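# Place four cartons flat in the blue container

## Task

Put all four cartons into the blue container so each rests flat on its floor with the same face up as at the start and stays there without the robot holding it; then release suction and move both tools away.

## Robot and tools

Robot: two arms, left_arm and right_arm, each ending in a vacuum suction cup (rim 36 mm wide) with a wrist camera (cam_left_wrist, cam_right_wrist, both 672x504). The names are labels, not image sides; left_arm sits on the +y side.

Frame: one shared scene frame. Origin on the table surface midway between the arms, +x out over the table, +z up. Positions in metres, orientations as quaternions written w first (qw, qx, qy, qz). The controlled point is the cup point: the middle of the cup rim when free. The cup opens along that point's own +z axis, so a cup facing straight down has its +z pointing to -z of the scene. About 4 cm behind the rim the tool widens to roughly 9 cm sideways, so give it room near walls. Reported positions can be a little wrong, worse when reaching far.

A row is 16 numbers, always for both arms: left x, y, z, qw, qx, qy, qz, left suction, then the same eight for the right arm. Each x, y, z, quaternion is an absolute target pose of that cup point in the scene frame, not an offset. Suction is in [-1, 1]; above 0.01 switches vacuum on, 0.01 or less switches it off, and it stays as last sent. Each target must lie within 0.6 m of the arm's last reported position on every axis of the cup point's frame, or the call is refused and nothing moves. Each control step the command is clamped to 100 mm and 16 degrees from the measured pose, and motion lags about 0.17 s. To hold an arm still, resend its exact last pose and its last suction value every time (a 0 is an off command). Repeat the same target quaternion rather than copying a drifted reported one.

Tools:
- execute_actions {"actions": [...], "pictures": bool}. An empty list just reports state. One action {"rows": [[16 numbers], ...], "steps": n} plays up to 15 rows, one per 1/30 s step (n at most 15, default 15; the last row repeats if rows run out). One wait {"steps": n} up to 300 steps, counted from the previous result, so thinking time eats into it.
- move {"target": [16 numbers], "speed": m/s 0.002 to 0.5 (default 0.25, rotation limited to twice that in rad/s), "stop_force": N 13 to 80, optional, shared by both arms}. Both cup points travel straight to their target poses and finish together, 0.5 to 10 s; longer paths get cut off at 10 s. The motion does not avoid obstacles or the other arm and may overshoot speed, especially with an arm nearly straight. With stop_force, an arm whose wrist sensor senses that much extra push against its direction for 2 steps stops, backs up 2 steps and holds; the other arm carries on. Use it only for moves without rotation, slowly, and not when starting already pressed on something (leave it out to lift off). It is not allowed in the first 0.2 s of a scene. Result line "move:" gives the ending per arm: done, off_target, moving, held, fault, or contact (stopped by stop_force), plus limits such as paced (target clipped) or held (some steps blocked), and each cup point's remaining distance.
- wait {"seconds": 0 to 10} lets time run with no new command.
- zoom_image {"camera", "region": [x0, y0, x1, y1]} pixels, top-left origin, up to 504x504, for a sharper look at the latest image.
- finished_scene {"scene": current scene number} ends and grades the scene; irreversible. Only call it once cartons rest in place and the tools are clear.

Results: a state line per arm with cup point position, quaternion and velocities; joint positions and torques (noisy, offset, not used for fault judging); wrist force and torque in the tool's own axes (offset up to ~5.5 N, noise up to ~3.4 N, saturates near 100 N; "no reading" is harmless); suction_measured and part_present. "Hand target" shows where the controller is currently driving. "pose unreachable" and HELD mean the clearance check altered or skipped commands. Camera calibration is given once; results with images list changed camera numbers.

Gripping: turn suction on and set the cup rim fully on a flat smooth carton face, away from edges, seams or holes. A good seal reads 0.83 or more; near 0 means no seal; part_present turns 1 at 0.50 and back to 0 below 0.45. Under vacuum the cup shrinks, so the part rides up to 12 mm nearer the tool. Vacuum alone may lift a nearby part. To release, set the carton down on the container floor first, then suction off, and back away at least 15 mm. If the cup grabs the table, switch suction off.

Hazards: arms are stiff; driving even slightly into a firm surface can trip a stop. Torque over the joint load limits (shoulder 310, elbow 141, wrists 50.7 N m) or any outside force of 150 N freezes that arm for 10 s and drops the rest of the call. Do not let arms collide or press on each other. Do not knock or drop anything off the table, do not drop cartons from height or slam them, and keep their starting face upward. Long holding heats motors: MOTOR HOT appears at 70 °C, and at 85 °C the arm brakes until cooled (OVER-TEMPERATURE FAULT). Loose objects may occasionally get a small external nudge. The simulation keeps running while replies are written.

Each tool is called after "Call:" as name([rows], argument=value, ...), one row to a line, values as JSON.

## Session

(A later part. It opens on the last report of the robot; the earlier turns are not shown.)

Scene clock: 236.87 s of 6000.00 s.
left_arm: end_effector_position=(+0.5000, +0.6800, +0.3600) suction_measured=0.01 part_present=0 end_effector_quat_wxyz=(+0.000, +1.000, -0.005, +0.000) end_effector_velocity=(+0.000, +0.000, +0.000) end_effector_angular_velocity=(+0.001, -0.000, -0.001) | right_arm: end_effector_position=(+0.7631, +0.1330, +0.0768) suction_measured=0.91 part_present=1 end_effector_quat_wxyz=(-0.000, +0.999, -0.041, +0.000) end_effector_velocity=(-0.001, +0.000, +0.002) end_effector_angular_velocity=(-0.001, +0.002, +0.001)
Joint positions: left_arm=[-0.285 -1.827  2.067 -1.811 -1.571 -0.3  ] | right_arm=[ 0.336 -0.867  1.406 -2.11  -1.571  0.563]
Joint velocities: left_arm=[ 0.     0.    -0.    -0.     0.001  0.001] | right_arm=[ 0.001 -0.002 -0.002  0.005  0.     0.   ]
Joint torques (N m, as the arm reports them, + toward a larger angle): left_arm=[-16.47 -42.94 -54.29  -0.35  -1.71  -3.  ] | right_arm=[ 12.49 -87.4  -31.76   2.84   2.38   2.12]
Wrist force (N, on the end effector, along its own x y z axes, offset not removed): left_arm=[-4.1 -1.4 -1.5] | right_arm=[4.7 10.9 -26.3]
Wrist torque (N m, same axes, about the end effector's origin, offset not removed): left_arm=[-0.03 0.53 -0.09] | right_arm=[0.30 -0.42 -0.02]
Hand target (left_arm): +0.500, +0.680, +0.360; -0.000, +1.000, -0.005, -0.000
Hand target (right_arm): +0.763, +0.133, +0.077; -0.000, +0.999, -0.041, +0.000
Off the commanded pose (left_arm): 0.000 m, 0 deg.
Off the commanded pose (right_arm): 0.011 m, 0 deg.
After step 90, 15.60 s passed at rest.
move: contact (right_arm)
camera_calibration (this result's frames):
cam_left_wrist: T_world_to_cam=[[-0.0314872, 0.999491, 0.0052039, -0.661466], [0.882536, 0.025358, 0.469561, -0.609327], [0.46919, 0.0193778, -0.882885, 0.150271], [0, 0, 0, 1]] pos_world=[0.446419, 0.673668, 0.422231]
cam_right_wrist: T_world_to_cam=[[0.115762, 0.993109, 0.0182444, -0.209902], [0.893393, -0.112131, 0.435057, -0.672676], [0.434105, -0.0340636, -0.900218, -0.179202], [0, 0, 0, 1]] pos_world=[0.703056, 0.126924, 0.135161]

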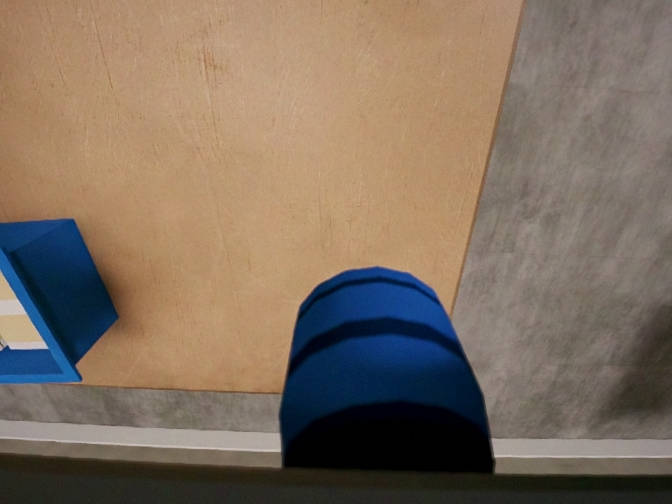

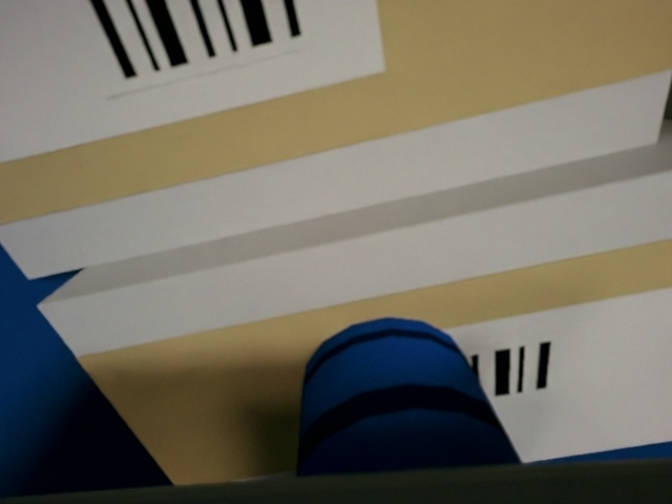

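Call:
move(target=[0.5,0.68,0.36,0,1,-0.005,0,0,0.763,0.133,0.079,0,0.999,-0.041,0,0], speed=0.01)

Call:
wait(seconds=1)

Call:
move(target=[0.5,0.68,0.36,0,1,-0.005,0,0,0.74,0.133,0.30,0,0.999,-0.041,0,0], speed=0.1)

Scene clock: 246.67 s of 6000.00 s.
left_arm: end_effector_position=(+0.5000, +0.6800, +0.3600) suction_measured=0.01 part_present=0 end_effector_quat_wxyz=(+0.000, +1.000, -0.005, +0.000) end_effector_velocity=(+0.000, +0.000, +0.000) end_effector_angular_velocity=(+0.000, -0.001, -0.001) | right_arm: end_effector_position=(+0.7630, +0.1330, +0.0789) suction_measured=0.00 part_present=0 end_effector_quat_wxyz=(+0.000, +0.999, -0.041, +0.000) end_effector_velocity=(+0.000, -0.001, +0.000) end_effector_angular_velocity=(-0.001, +0.001, -0.001)
Joint positions: left_arm=[-0.285 -1.827  2.067 -1.811 -1.571 -0.3  ] | right_arm=[ 0.336 -0.869  1.405 -2.107 -1.571  0.563]
Joint velocities: left_arm=[ 0.     0.    -0.    -0.     0.001  0.001] | right_arm=[-0.001 -0.    -0.     0.002  0.     0.   ]
Joint torques (N m, as the arm reports them, + toward a larger angle): left_arm=[-15.79 -42.19 -53.64  -0.24  -1.89  -2.74] | right_arm=[  12.4  -101.58  -41.96    1.13    2.8     1.81]
Wrist force (N, on the end effector, along its own x y z axes, offset not removed): left_arm=[-6.4 0.0 -4.8] | right_arm=[3.1 4.6 -8.7]
Wrist torque (N m, same axes, about the end effector's origin, offset not removed): left_arm=[0.04 1.01 0.07] | right_arm=[0.21 -0.46 -0.02]
Hand target (left_arm): +0.500, +0.680, +0.360; +0.000, +1.000, -0.005, -0.000
Hand target (right_arm): +0.763, +0.133, +0.079; -0.000, +0.999, -0.041, +0.000
Off the commanded pose (left_arm): 0.000 m, 0 deg.
Off the commanded pose (right_arm): 0.000 m, 0 deg.
After step 90, 6.10 s passed at rest.
move: done
camera_calibration (this result's frames):
cam_left_wrist: T_world_to_cam=[[-0.0314876, 0.999491, 0.00520415, -0.661466], [0.882536, 0.0253582, 0.469561, -0.609327], [0.469189, 0.0193782, -0.882885, 0.150271], [0, 0, 0, 1]] pos_world=[0.446419, 0.673668, 0.422231]
cam_right_wrist: T_world_to_cam=[[0.115763, 0.993112, 0.01811, -0.209901], [0.893486, -0.112081, 0.43488, -0.673608], [0.433914, -0.0341621, -0.900306, -0.177106], [0, 0, 0, 1]] pos_world=[0.703007, 0.126907, 0.13729]

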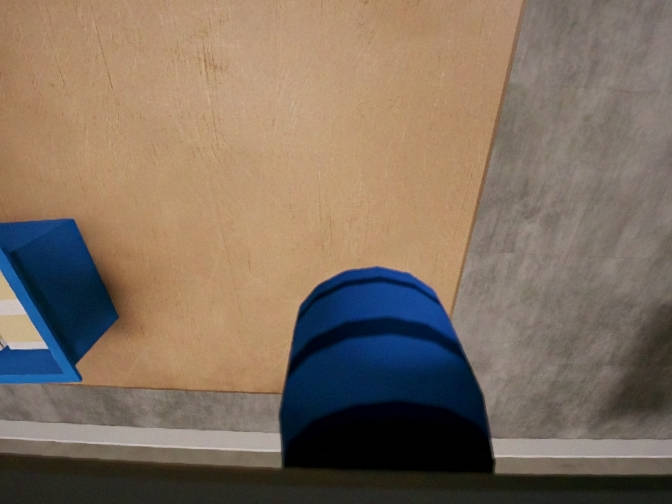

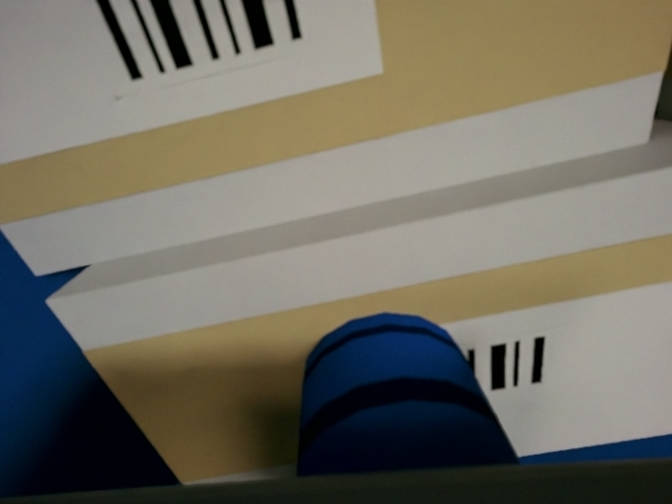

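Scene clock: 247.67 s of 6000.00 s.
left_arm: end_effector_position=(+0.5000, +0.6800, +0.3600) suction_measured=0.01 part_present=0 end_effector_quat_wxyz=(+0.000, +1.000, -0.005, +0.000) end_effector_velocity=(+0.000, +0.000, +0.000) end_effector_angular_velocity=(+0.001, -0.001, -0.001) | right_arm: end_effector_position=(+0.7630, +0.1330, +0.0790) suction_measured=0.00 part_present=0 end_effector_quat_wxyz=(+0.000, +0.999, -0.041, +0.000) end_effector_velocity=(+0.000, -0.000, +0.000) end_effector_angular_velocity=(-0.000, -0.000, -0.000)
Joint positions: left_arm=[-0.285 -1.827  2.067 -1.811 -1.571 -0.3  ] | right_arm=[ 0.336 -0.869  1.405 -2.107 -1.571  0.563]
Joint velocities: left_arm=[ 0.     0.    -0.001 -0.     0.002  0.001] | right_arm=[-0. -0. -0.  0. -0.  0.]
Joint torques (N m, as the arm reports them, + toward a larger angle): left_arm=[-15.87 -41.41 -53.93  -0.34  -1.83  -2.6 ] | right_arm=[  12.18 -102.3   -40.59    0.91    2.97    1.92]
Wrist force (N, on the end effector, along its own x y z axes, offset not removed): left_arm=[-2.8 -2.2 -5.3] | right_arm=[2.4 4.8 -9.6]
Wrist torque (N m, same axes, about the end effector's origin, offset not removed): left_arm=[-0.28 0.21 0.21] | right_arm=[0.25 -0.32 0.09]
Hand target (left_arm): +0.500, +0.680, +0.360; +0.000, +1.000, -0.005, -0.000
Hand target (right_arm): +0.763, +0.133, +0.079; -0.000, +0.999, -0.041, +0.000
Off the commanded pose (left_arm): 0.000 m, 0 deg.
Off the commanded pose (right_arm): 0.000 m, 0 deg.
Steps of this call (steps 1 to 30: nothing new was sent). Readings (end_effector_position | what the end effector reports):
1: left_arm (+0.5000, +0.6800, +0.3600) | right_arm (+0.7630, +0.1330, +0.0789) | left_arm suction_measured=0.01 part_present=0 | right_arm suction_measured=0.00 part_present=0
2: left_arm (+0.5000, +0.6800, +0.3600) | right_arm (+0.7630, +0.1330, +0.0789) | left_arm suction_measured=0.01 part_present=0 | right_arm suction_measured=0.00 part_present=0
4: left_arm (+0.5000, +0.6800, +0.3600) | right_arm (+0.7630, +0.1330, +0.0790) | left_arm suction_measured=0.01 part_present=0 | right_arm suction_measured=0.00 part_present=0
8: left_arm (+0.5000, +0.6800, +0.3600) | right_arm (+0.7630, +0.1330, +0.0790) | left_arm suction_measured=0.01 part_present=0 | right_arm suction_measured=0.00 part_present=0
30: the state above
camera_calibration (this result's frames):
cam_left_wrist: T_world_to_cam=[[-0.0314876, 0.999491, 0.00520413, -0.661466], [0.882536, 0.0253582, 0.469561, -0.609327], [0.46919, 0.0193782, -0.882885, 0.150271], [0, 0, 0, 1]] pos_world=[0.446419, 0.673668, 0.422231]
cam_right_wrist: T_world_to_cam=[[0.115763, 0.993112, 0.0181106, -0.209905], [0.893486, -0.112081, 0.434881, -0.673648], [0.433915, -0.0341616, -0.900306, -0.17702], [0, 0, 0, 1]] pos_world=[0.703005, 0.126909, 0.137386]

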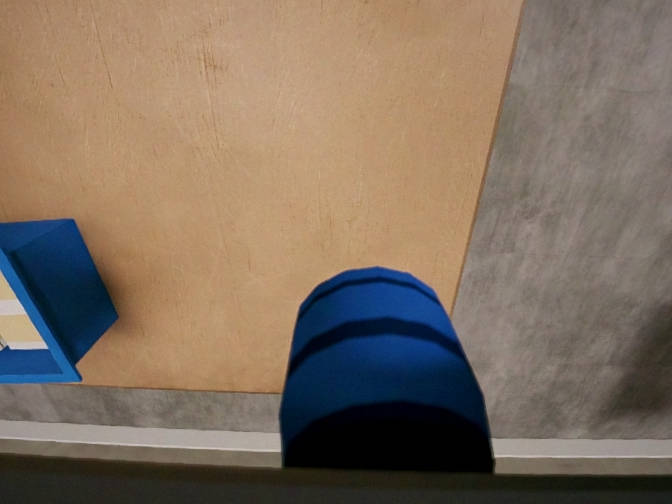

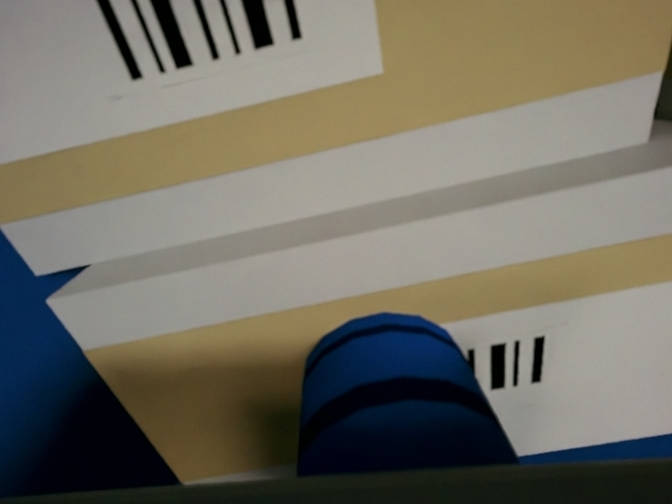

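Scene clock: 250.37 s of 6000.00 s.
left_arm: end_effector_position=(+0.5000, +0.6800, +0.3600) suction_measured=0.01 part_present=0 end_effector_quat_wxyz=(+0.000, +1.000, -0.005, +0.000) end_effector_velocity=(-0.000, -0.000, -0.000) end_effector_angular_velocity=(-0.000, +0.001, -0.001) | right_arm: end_effector_position=(+0.7398, +0.1329, +0.2998) suction_measured=0.00 part_present=0 end_effector_quat_wxyz=(+0.000, +0.999, -0.041, -0.000) end_effector_velocity=(-0.000, -0.001, +0.004) end_effector_angular_velocity=(-0.000, +0.000, -0.001)
Joint positions: left_arm=[-0.285 -1.827  2.067 -1.811 -1.571 -0.3  ] | right_arm=[ 0.346 -1.037  1.268 -1.802 -1.571  0.573]
Joint velocities: left_arm=[-0.     0.     0.     0.    -0.     0.001] | right_arm=[-0.001 -0.002 -0.003  0.006 -0.    -0.   ]
Joint torques (N m, as the arm reports them, + toward a larger angle): left_arm=[-15.79 -42.12 -54.11  -0.43  -1.8   -2.63] | right_arm=[  11.12 -108.97  -53.37   -1.59   -2.47    1.77]
Wrist force (N, on the end effector, along its own x y z axes, offset not removed): left_arm=[0.8 4.5 1.4] | right_arm=[1.2 1.5 2.7]
Wrist torque (N m, same axes, about the end effector's origin, offset not removed): left_arm=[0.82 -0.26 0.05] | right_arm=[0.04 -0.43 0.02]
Hand target (left_arm): +0.500, +0.680, +0.360; -0.000, +1.000, -0.005, +0.000
Hand target (right_arm): +0.740, +0.133, +0.300; +0.000, +0.999, -0.041, -0.000
Off the commanded pose (left_arm): 0.000 m, 0 deg.
Off the commanded pose (right_arm): 0.000 m, 0 deg.
move: done
camera_calibration (this result's frames):
cam_left_wrist: T_world_to_cam=[[-0.0314875, 0.999491, 0.00520408, -0.661465], [0.882536, 0.0253582, 0.469561, -0.609327], [0.469189, 0.0193781, -0.882885, 0.150271], [0, 0, 0, 1]] pos_world=[0.446419, 0.673668, 0.422231]
cam_right_wrist: T_world_to_cam=[[0.115763, 0.993112, 0.0181092, -0.211081], [0.89349, -0.112081, 0.434871, -0.748963], [0.433905, -0.0341617, -0.900311, 0.0317813], [0, 0, 0, 1]] pos_world=[0.679837, 0.126768, 0.358138]

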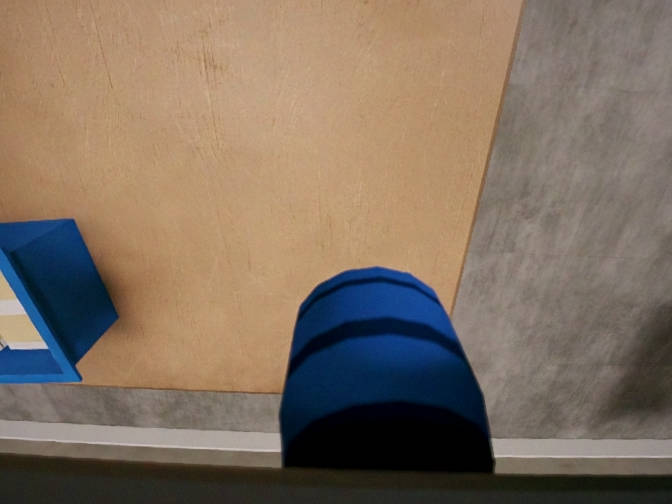

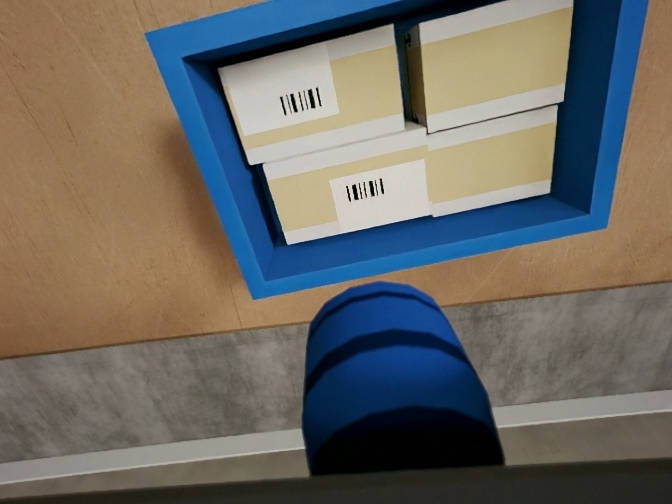

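Call:
move(target=[0.5,0.68,0.36,0,1,-0.005,0,0,0.759,0.17,0.12,0,0.999,-0.041,0,0], speed=0.12)

Call:
move(target=[0.5,0.68,0.36,0,1,-0.005,0,0,0.759,0.17,0.07,0,0.999,-0.041,0,0], speed=0.012, stop_force=13)

Call:
move(target=[0.5,0.68,0.36,0,1,-0.005,0,0,0.766,0.11,0.105,0,0.999,-0.041,0,0], speed=0.03)

Call:
move(target=[0.5,0.68,0.36,0,1,-0.005,0,0,0.766,0.11,0.07,0,0.999,-0.041,0,0], speed=0.012, stop_force=13)

Scene clock: 265.27 s of 6000.00 s.
left_arm: end_effector_position=(+0.5000, +0.6800, +0.3600) suction_measured=0.01 part_present=0 end_effector_quat_wxyz=(-0.000, +1.000, -0.005, -0.000) end_effector_velocity=(+0.000, +0.000, +0.000) end_effector_angular_velocity=(+0.000, -0.000, -0.001) | right_arm: end_effector_position=(+0.7590, +0.1700, +0.1202) suction_measured=0.00 part_present=0 end_effector_quat_wxyz=(+0.000, +0.999, -0.041, -0.000) end_effector_velocity=(+0.001, +0.001, -0.002) end_effector_angular_velocity=(+0.001, -0.001, -0.000)
Joint positions: left_arm=[-0.285 -1.827  2.067 -1.811 -1.571 -0.3  ] | right_arm=[ 0.369 -0.872  1.329 -2.028 -1.571  0.597]
Joint velocities: left_arm=[ 0.     0.    -0.    -0.     0.     0.001] | right_arm=[ 0.     0.002 -0.001 -0.003  0.     0.   ]
Joint torques (N m, as the arm reports them, + toward a larger angle): left_arm=[-16.06 -41.74 -53.87  -0.5   -1.7   -2.37] | right_arm=[  8.43 -85.93 -49.94  -7.59  -1.95   1.82]
Wrist force (N, on the end effector, along its own x y z axes, offset not removed): left_arm=[-4.2 -4.1 1.9] | right_arm=[0.7 3.5 1.9]
Wrist torque (N m, same axes, about the end effector's origin, offset not removed): left_arm=[-0.56 0.62 0.07] | right_arm=[0.35 -0.27 0.15]
Hand target (left_arm): +0.500, +0.680, +0.360; -0.000, +1.000, -0.005, -0.000
Hand target (right_arm): +0.759, +0.170, +0.120; +0.000, +0.999, -0.041, -0.000
Off the commanded pose (left_arm): 0.000 m, 0 deg.
Off the commanded pose (right_arm): 0.000 m, 0 deg.
After step 90, 9.83 s passed at rest.
move: done
camera_calibration (this result's frames):
cam_left_wrist: T_world_to_cam=[[-0.0314875, 0.999491, 0.0052043, -0.661466], [0.882536, 0.0253581, 0.469561, -0.609327], [0.469189, 0.0193783, -0.882885, 0.150271], [0, 0, 0, 1]] pos_world=[0.446419, 0.673668, 0.42223]
cam_right_wrist: T_world_to_cam=[[0.115764, 0.993112, 0.0180794, -0.246972], [0.893508, -0.112069, 0.434839, -0.683874], [0.43387, -0.0341845, -0.900327, -0.136885], [0, 0, 0, 1]] pos_world=[0.699027, 0.163951, 0.178599]

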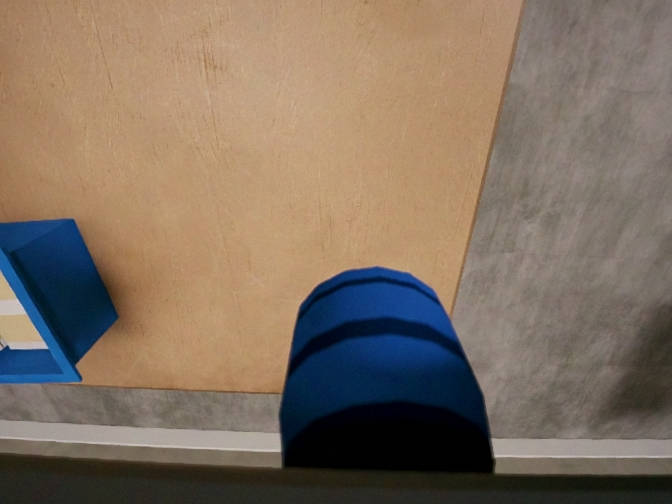

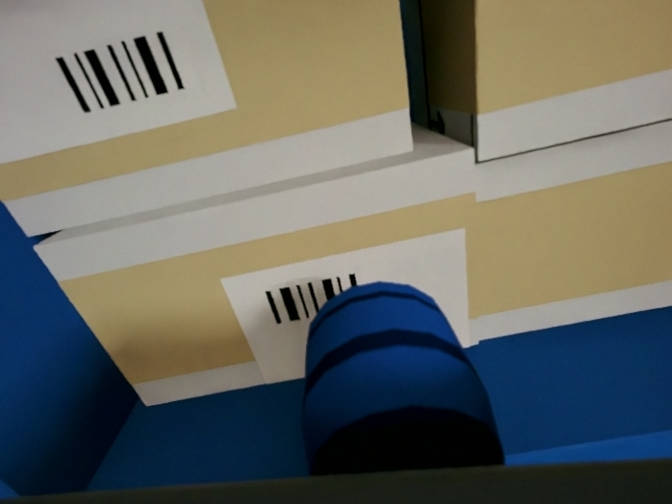

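Scene clock: 269.23 s of 6000.00 s.
left_arm: end_effector_position=(+0.5000, +0.6800, +0.3600) suction_measured=0.01 part_present=0 end_effector_quat_wxyz=(+0.000, +1.000, -0.005, +0.000) end_effector_velocity=(-0.000, +0.000, -0.000) end_effector_angular_velocity=(+0.000, +0.001, +0.000) | right_arm: end_effector_position=(+0.7590, +0.1700, +0.0772) suction_measured=0.00 part_present=0 end_effector_quat_wxyz=(-0.000, +0.999, -0.041, +0.000) end_effector_velocity=(-0.001, -0.000, +0.002) end_effector_angular_velocity=(-0.002, +0.003, +0.000)
Joint positions: left_arm=[-0.285 -1.827  2.067 -1.811 -1.571 -0.3  ] | right_arm=[ 0.369 -0.839  1.354 -2.086 -1.571  0.597]
Joint velocities: left_arm=[ 0.    -0.     0.001  0.    -0.    -0.   ] | right_arm=[ 0.    -0.001 -0.002  0.006 -0.     0.   ]
Joint torques (N m, as the arm reports them, + toward a larger angle): left_arm=[-14.93 -41.58 -54.07  -0.3   -1.86  -2.5 ] | right_arm=[ -4.42 -90.33 -34.1    2.16  -1.43  -1.83]
Wrist force (N, on the end effector, along its own x y z axes, offset not removed): left_arm=[-3.3 -5.6 1.0] | right_arm=[-2.2 3.8 -25.7]
Wrist torque (N m, same axes, about the end effector's origin, offset not removed): left_arm=[-0.94 0.51 0.11] | right_arm=[0.08 -0.31 0.06]
Hand target (left_arm): +0.500, +0.680, +0.360; -0.000, +1.000, -0.005, +0.000
Hand target (right_arm): +0.759, +0.170, +0.078; -0.000, +0.999, -0.041, +0.000
Off the commanded pose (left_arm): 0.000 m, 0 deg.
Off the commanded pose (right_arm): 0.007 m, 0 deg.
move: contact (right_arm)
camera_calibration (this result's frames):
cam_left_wrist: T_world_to_cam=[[-0.0314876, 0.999491, 0.005204, -0.661465], [0.882536, 0.0253582, 0.469561, -0.609327], [0.46919, 0.019378, -0.882885, 0.150271], [0, 0, 0, 1]] pos_world=[0.446419, 0.673668, 0.422231]
cam_right_wrist: T_world_to_cam=[[0.115762, 0.993111, 0.0181354, -0.246182], [0.893472, -0.112089, 0.434907, -0.665158], [0.433944, -0.0341422, -0.900293, -0.175683], [0, 0, 0, 1]] pos_world=[0.699035, 0.163931, 0.135581]

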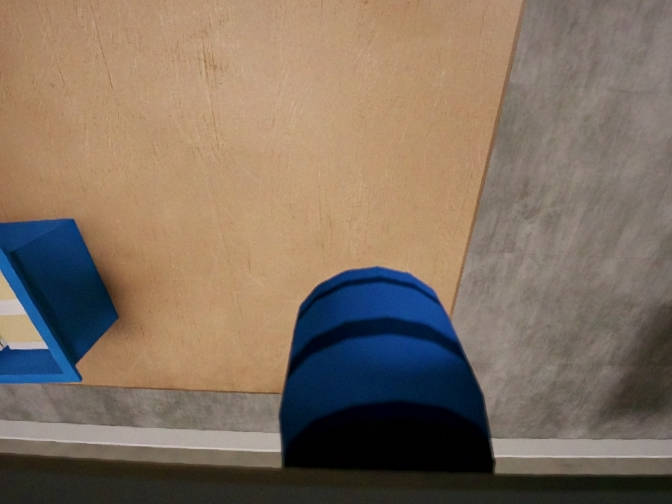

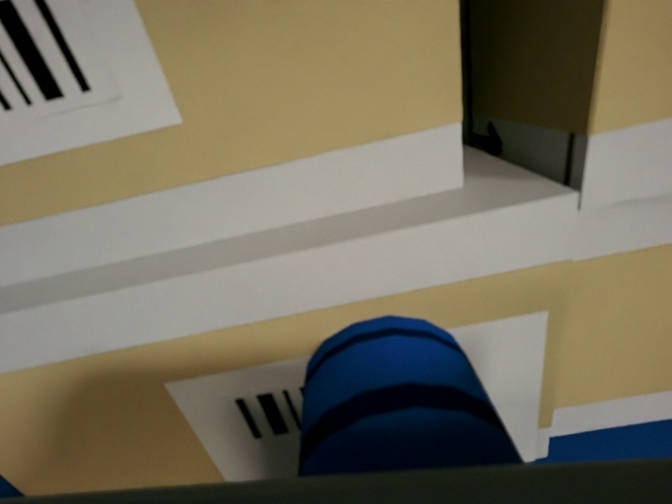

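Scene clock: 271.80 s of 6000.00 s.
left_arm: end_effector_position=(+0.5000, +0.6800, +0.3600) suction_measured=0.01 part_present=0 end_effector_quat_wxyz=(+0.000, +1.000, -0.005, -0.000) end_effector_velocity=(+0.000, -0.000, +0.000) end_effector_angular_velocity=(+0.000, -0.000, -0.001) | right_arm: end_effector_position=(+0.7661, +0.1102, +0.1049) suction_measured=0.00 part_present=0 end_effector_quat_wxyz=(-0.000, +0.999, -0.041, +0.000) end_effector_velocity=(+0.000, -0.002, +0.000) end_effector_angular_velocity=(-0.000, +0.001, -0.001)
Joint positions: left_arm=[-0.285 -1.827  2.067 -1.811 -1.571 -0.3  ] | right_arm=[ 0.314 -0.907  1.42  -2.084 -1.571  0.541]
Joint velocities: left_arm=[-0.    -0.    -0.    -0.     0.     0.001] | right_arm=[-0.002 -0.002  0.002  0.     0.    -0.002]
Joint torques (N m, as the arm reports them, + toward a larger angle): left_arm=[-16.06 -41.51 -53.98  -0.5   -1.81  -2.17] | right_arm=[  -7.   -111.92  -37.08   -0.51   -0.01   -1.71]
Wrist force (N, on the end effector, along its own x y z axes, offset not removed): left_arm=[-2.8 -4.6 -0.5] | right_arm=[2.2 2.7 2.1]
Wrist torque (N m, same axes, about the end effector's origin, offset not removed): left_arm=[-0.59 0.33 0.17] | right_arm=[0.24 -0.40 0.05]
Hand target (left_arm): +0.500, +0.680, +0.360; -0.000, +1.000, -0.005, -0.000
Hand target (right_arm): +0.766, +0.110, +0.105; -0.000, +0.999, -0.041, +0.000
Off the commanded pose (left_arm): 0.000 m, 0 deg.
Off the commanded pose (right_arm): 0.000 m, 0 deg.
move: done
camera_calibration (this result's frames):
cam_left_wrist: T_world_to_cam=[[-0.0314875, 0.999491, 0.0052042, -0.661466], [0.882536, 0.0253581, 0.46956, -0.609327], [0.469189, 0.0193782, -0.882885, 0.150271], [0, 0, 0, 1]] pos_world=[0.446419, 0.673668, 0.42223]
cam_right_wrist: T_world_to_cam=[[0.115763, 0.993111, 0.01814, -0.188114], [0.893451, -0.112091, 0.43495, -0.690209], [0.433987, -0.0341441, -0.900272, -0.155895], [0, 0, 0, 1]] pos_world=[0.706101, 0.104129, 0.163271]

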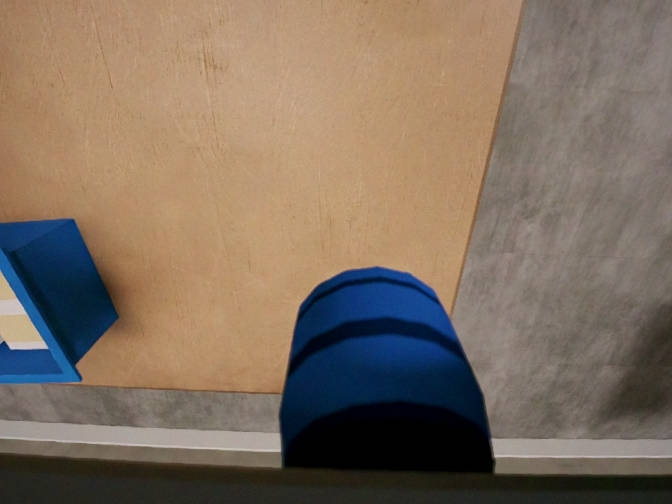

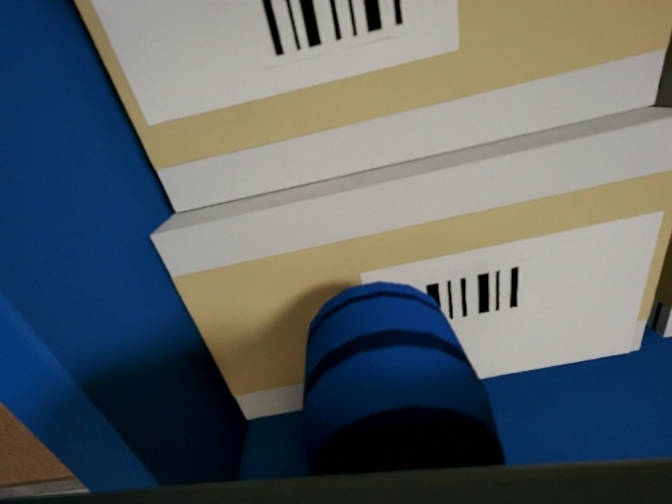

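Scene clock: 274.50 s of 6000.00 s.
left_arm: end_effector_position=(+0.5000, +0.6800, +0.3600) suction_measured=0.01 part_present=0 end_effector_quat_wxyz=(+0.000, +1.000, -0.005, +0.000) end_effector_velocity=(-0.000, +0.000, -0.001) end_effector_angular_velocity=(+0.001, +0.001, +0.000) | right_arm: end_effector_position=(+0.7660, +0.1101, +0.0772) suction_measured=0.00 part_present=0 end_effector_quat_wxyz=(-0.000, +0.999, -0.041, +0.000) end_effector_velocity=(-0.001, -0.001, +0.003) end_effector_angular_velocity=(-0.001, +0.002, -0.000)
Joint positions: left_arm=[-0.285 -1.827  2.067 -1.811 -1.571 -0.3  ] | right_arm=[ 0.314 -0.884  1.435 -2.123 -1.571  0.541]
Joint velocities: left_arm=[-0.     0.     0.001  0.     0.001 -0.   ] | right_arm=[-0.    -0.003 -0.001  0.007  0.    -0.   ]
Joint torques (N m, as the arm reports them, + toward a larger angle): left_arm=[-15.56 -40.36 -53.3   -0.5   -1.63  -2.47] | right_arm=[ -4.27 -88.56 -35.39   1.68   1.86  -1.88]
Wrist force (N, on the end effector, along its own x y z axes, offset not removed): left_arm=[-1.3 -2.2 -0.5] | right_arm=[-2.1 4.8 -22.4]
Wrist torque (N m, same axes, about the end effector's origin, offset not removed): left_arm=[-0.33 0.02 0.04] | right_arm=[0.27 -0.27 0.10]
Hand target (left_arm): +0.500, +0.680, +0.360; -0.000, +1.000, -0.005, -0.000
Hand target (right_arm): +0.766, +0.110, +0.078; -0.000, +0.999, -0.041, +0.000
Off the commanded pose (left_arm): 0.000 m, 0 deg.
Off the commanded pose (right_arm): 0.007 m, 0 deg.
move: contact (right_arm)
camera_calibration (this result's frames):
cam_left_wrist: T_world_to_cam=[[-0.0314873, 0.999491, 0.00520414, -0.661466], [0.882536, 0.025358, 0.469561, -0.609327], [0.46919, 0.0193781, -0.882885, 0.150271], [0, 0, 0, 1]] pos_world=[0.446419, 0.673668, 0.422231]
cam_right_wrist: T_world_to_cam=[[0.115751, 0.993113, 0.0181243, -0.187428], [0.893463, -0.112074, 0.434928, -0.678113], [0.433964, -0.0341501, -0.900283, -0.180819], [0, 0, 0, 1]] pos_world=[0.706033, 0.103963, 0.13554]

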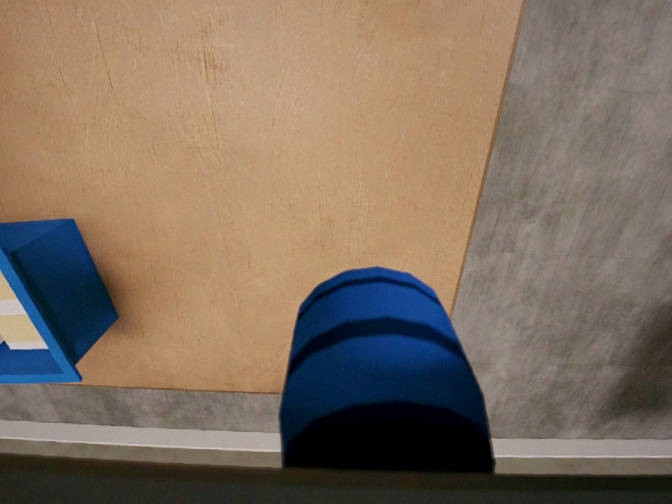

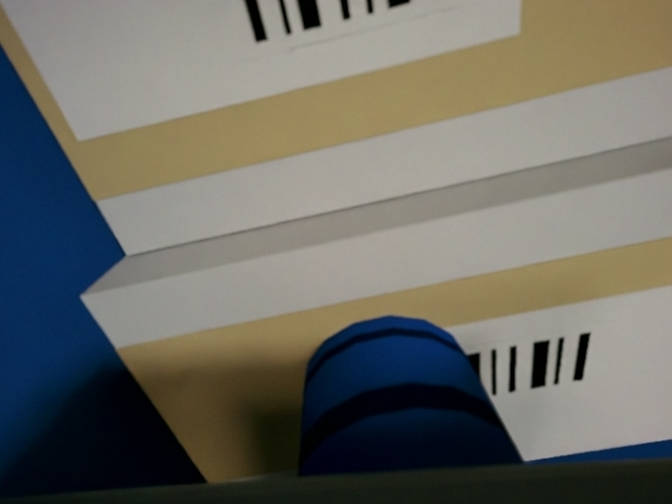

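Call:
move(target=[0.5,0.68,0.36,0,1,-0.005,0,0,0.76,0.11,0.22,0,0.999,-0.041,0,0], speed=0.12)

Call:
move(target=[0.5,0.68,0.36,0,1,-0.005,0,0,0.55,-0.3,0.3,0,0.999,-0.041,0,0])

Call:
finished_scene(scene=2)

Scene clock: 284.00 s of 6000.00 s.
left_arm: end_effector_position=(+0.5000, +0.6800, +0.3600) suction_measured=0.01 part_present=0 end_effector_quat_wxyz=(+0.000, +1.000, -0.005, +0.000) end_effector_velocity=(-0.000, -0.001, +0.000) end_effector_angular_velocity=(-0.002, +0.000, -0.000) | right_arm: end_effector_position=(+0.7599, +0.1099, +0.2198) suction_measured=0.00 part_present=0 end_effector_quat_wxyz=(-0.000, +0.999, -0.041, -0.000) end_effector_velocity=(+0.000, +0.000, +0.002) end_effector_angular_velocity=(-0.000, -0.000, +0.000)
Joint positions: left_arm=[-0.285 -1.827  2.067 -1.811 -1.571 -0.3  ] | right_arm=[ 0.316 -0.995  1.347 -1.923 -1.571  0.544]
Joint velocities: left_arm=[ 0.    -0.    -0.     0.    -0.002  0.   ] | right_arm=[ 0.    -0.001 -0.002  0.003 -0.    -0.   ]
Joint torques (N m, as the arm reports them, + toward a larger angle): left_arm=[-15.12 -40.6  -53.59  -0.34  -1.56  -2.24] | right_arm=[  12.01 -107.15  -52.23   -0.63    1.49    1.41]
Wrist force (N, on the end effector, along its own x y z axes, offset not removed): left_arm=[-3.6 -2.5 -1.0] | right_arm=[0.3 1.7 3.1]
Wrist torque (N m, same axes, about the end effector's origin, offset not removed): left_arm=[-0.34 0.55 0.07] | right_arm=[0.02 -0.24 0.12]
Hand target (left_arm): +0.500, +0.680, +0.360; -0.000, +1.000, -0.005, -0.000
Hand target (right_arm): +0.760, +0.110, +0.220; +0.000, +0.999, -0.041, -0.000
Off the commanded pose (left_arm): 0.000 m, 0 deg.
Off the commanded pose (right_arm): 0.000 m, 0 deg.
After step 90, 4.77 s passed at rest.
move: done
camera_calibration (this result's frames):
cam_left_wrist: T_world_to_cam=[[-0.0314876, 0.999491, 0.0052039, -0.661465], [0.882536, 0.0253583, 0.469561, -0.609327], [0.469189, 0.019378, -0.882885, 0.150271], [0, 0, 0, 1]] pos_world=[0.446419, 0.673668, 0.422231]
cam_right_wrist: T_world_to_cam=[[0.115764, 0.993111, 0.0181315, -0.189192], [0.893492, -0.112091, 0.434865, -0.734668], [0.433902, -0.0341412, -0.900313, -0.0496976], [0, 0, 0, 1]] pos_world=[0.699886, 0.103842, 0.278168]

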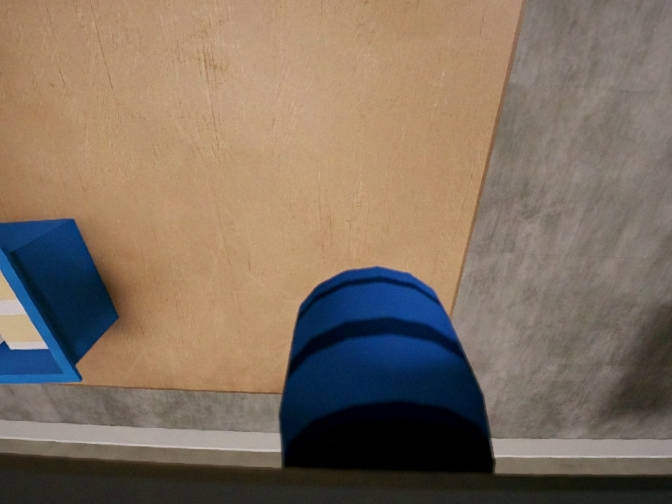

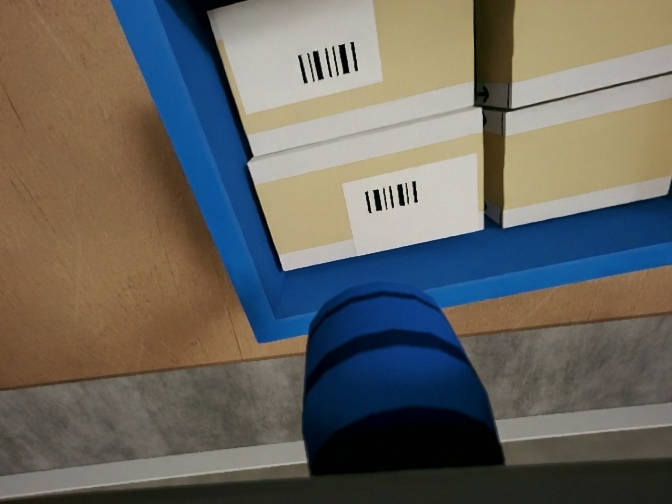

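Scene clock: 286.57 s of 6000.00 s.
left_arm: end_effector_position=(+0.5000, +0.6800, +0.3600) suction_measured=0.01 part_present=0 end_effector_quat_wxyz=(+0.000, +1.000, -0.005, +0.000) end_effector_velocity=(+0.000, +0.000, -0.000) end_effector_angular_velocity=(+0.001, -0.000, -0.001) | right_arm: end_effector_position=(+0.5510, -0.3001, +0.2998) suction_measured=0.00 part_present=0 end_effector_quat_wxyz=(-0.000, +0.999, -0.041, +0.000) end_effector_velocity=(-0.001, -0.001, +0.001) end_effector_angular_velocity=(+0.000, -0.002, +0.001)
Joint positions: left_arm=[-0.285 -1.827  2.067 -1.811 -1.571 -0.3  ] | right_arm=[-0.124 -1.646  2.03  -1.956 -1.571  0.103]
Joint velocities: left_arm=[-0.     0.     0.    -0.     0.001  0.001] | right_arm=[-0.002 -0.004  0.002  0.001  0.    -0.004]
Joint torques (N m, as the arm reports them, + toward a larger angle): left_arm=[-14.84 -40.79 -53.52  -0.46  -1.56  -2.41] | right_arm=[ -6.37 -49.38 -37.17  -0.65   2.5   -1.92]
Wrist force (N, on the end effector, along its own x y z axes, offset not removed): left_arm=[-3.4 1.4 -3.1] | right_arm=[0.5 2.4 2.4]
Wrist torque (N m, same axes, about the end effector's origin, offset not removed): left_arm=[0.26 0.46 -0.06] | right_arm=[0.17 -0.28 0.12]
Hand target (left_arm): +0.500, +0.680, +0.360; -0.000, +1.000, -0.005, -0.000
Hand target (right_arm): +0.551, -0.300, +0.300; -0.000, +0.999, -0.041, +0.000
Off the commanded pose (left_arm): 0.000 m, 0 deg.
Off the commanded pose (right_arm): 0.001 m, 0 deg.
move: done
camera_calibration (this result's frames):
cam_left_wrist: T_world_to_cam=[[-0.0314877, 0.999491, 0.00520407, -0.661465], [0.882536, 0.0253583, 0.469561, -0.609327], [0.469189, 0.0193781, -0.882885, 0.150271], [0, 0, 0, 1]] pos_world=[0.446419, 0.673668, 0.42223]
cam_right_wrist: T_world_to_cam=[[0.115768, 0.993106, 0.0184103, 0.240677], [0.893213, -0.112195, 0.435411, -0.628828], [0.434474, -0.0339622, -0.900044, 0.0986715], [0, 0, 0, 1]] pos_world=[0.490945, -0.306217, 0.358176]

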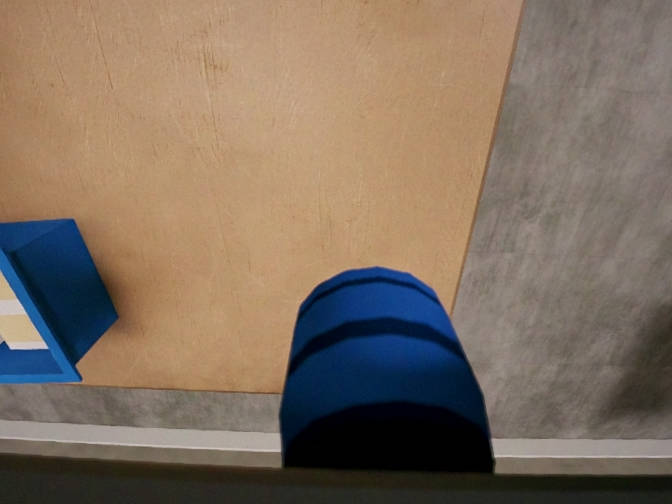

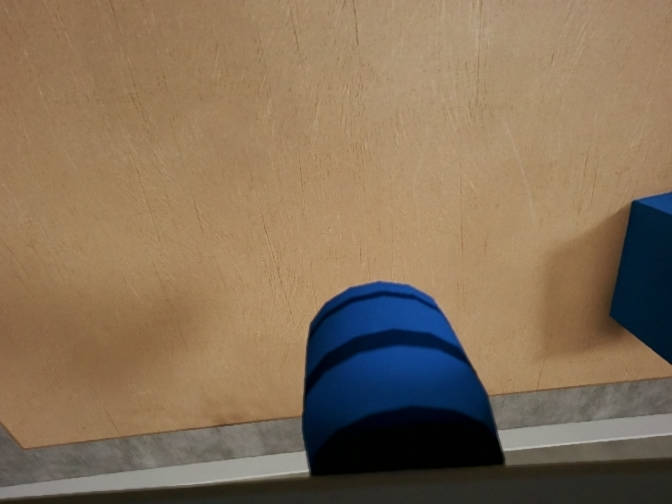

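The scene is finished: the task was done.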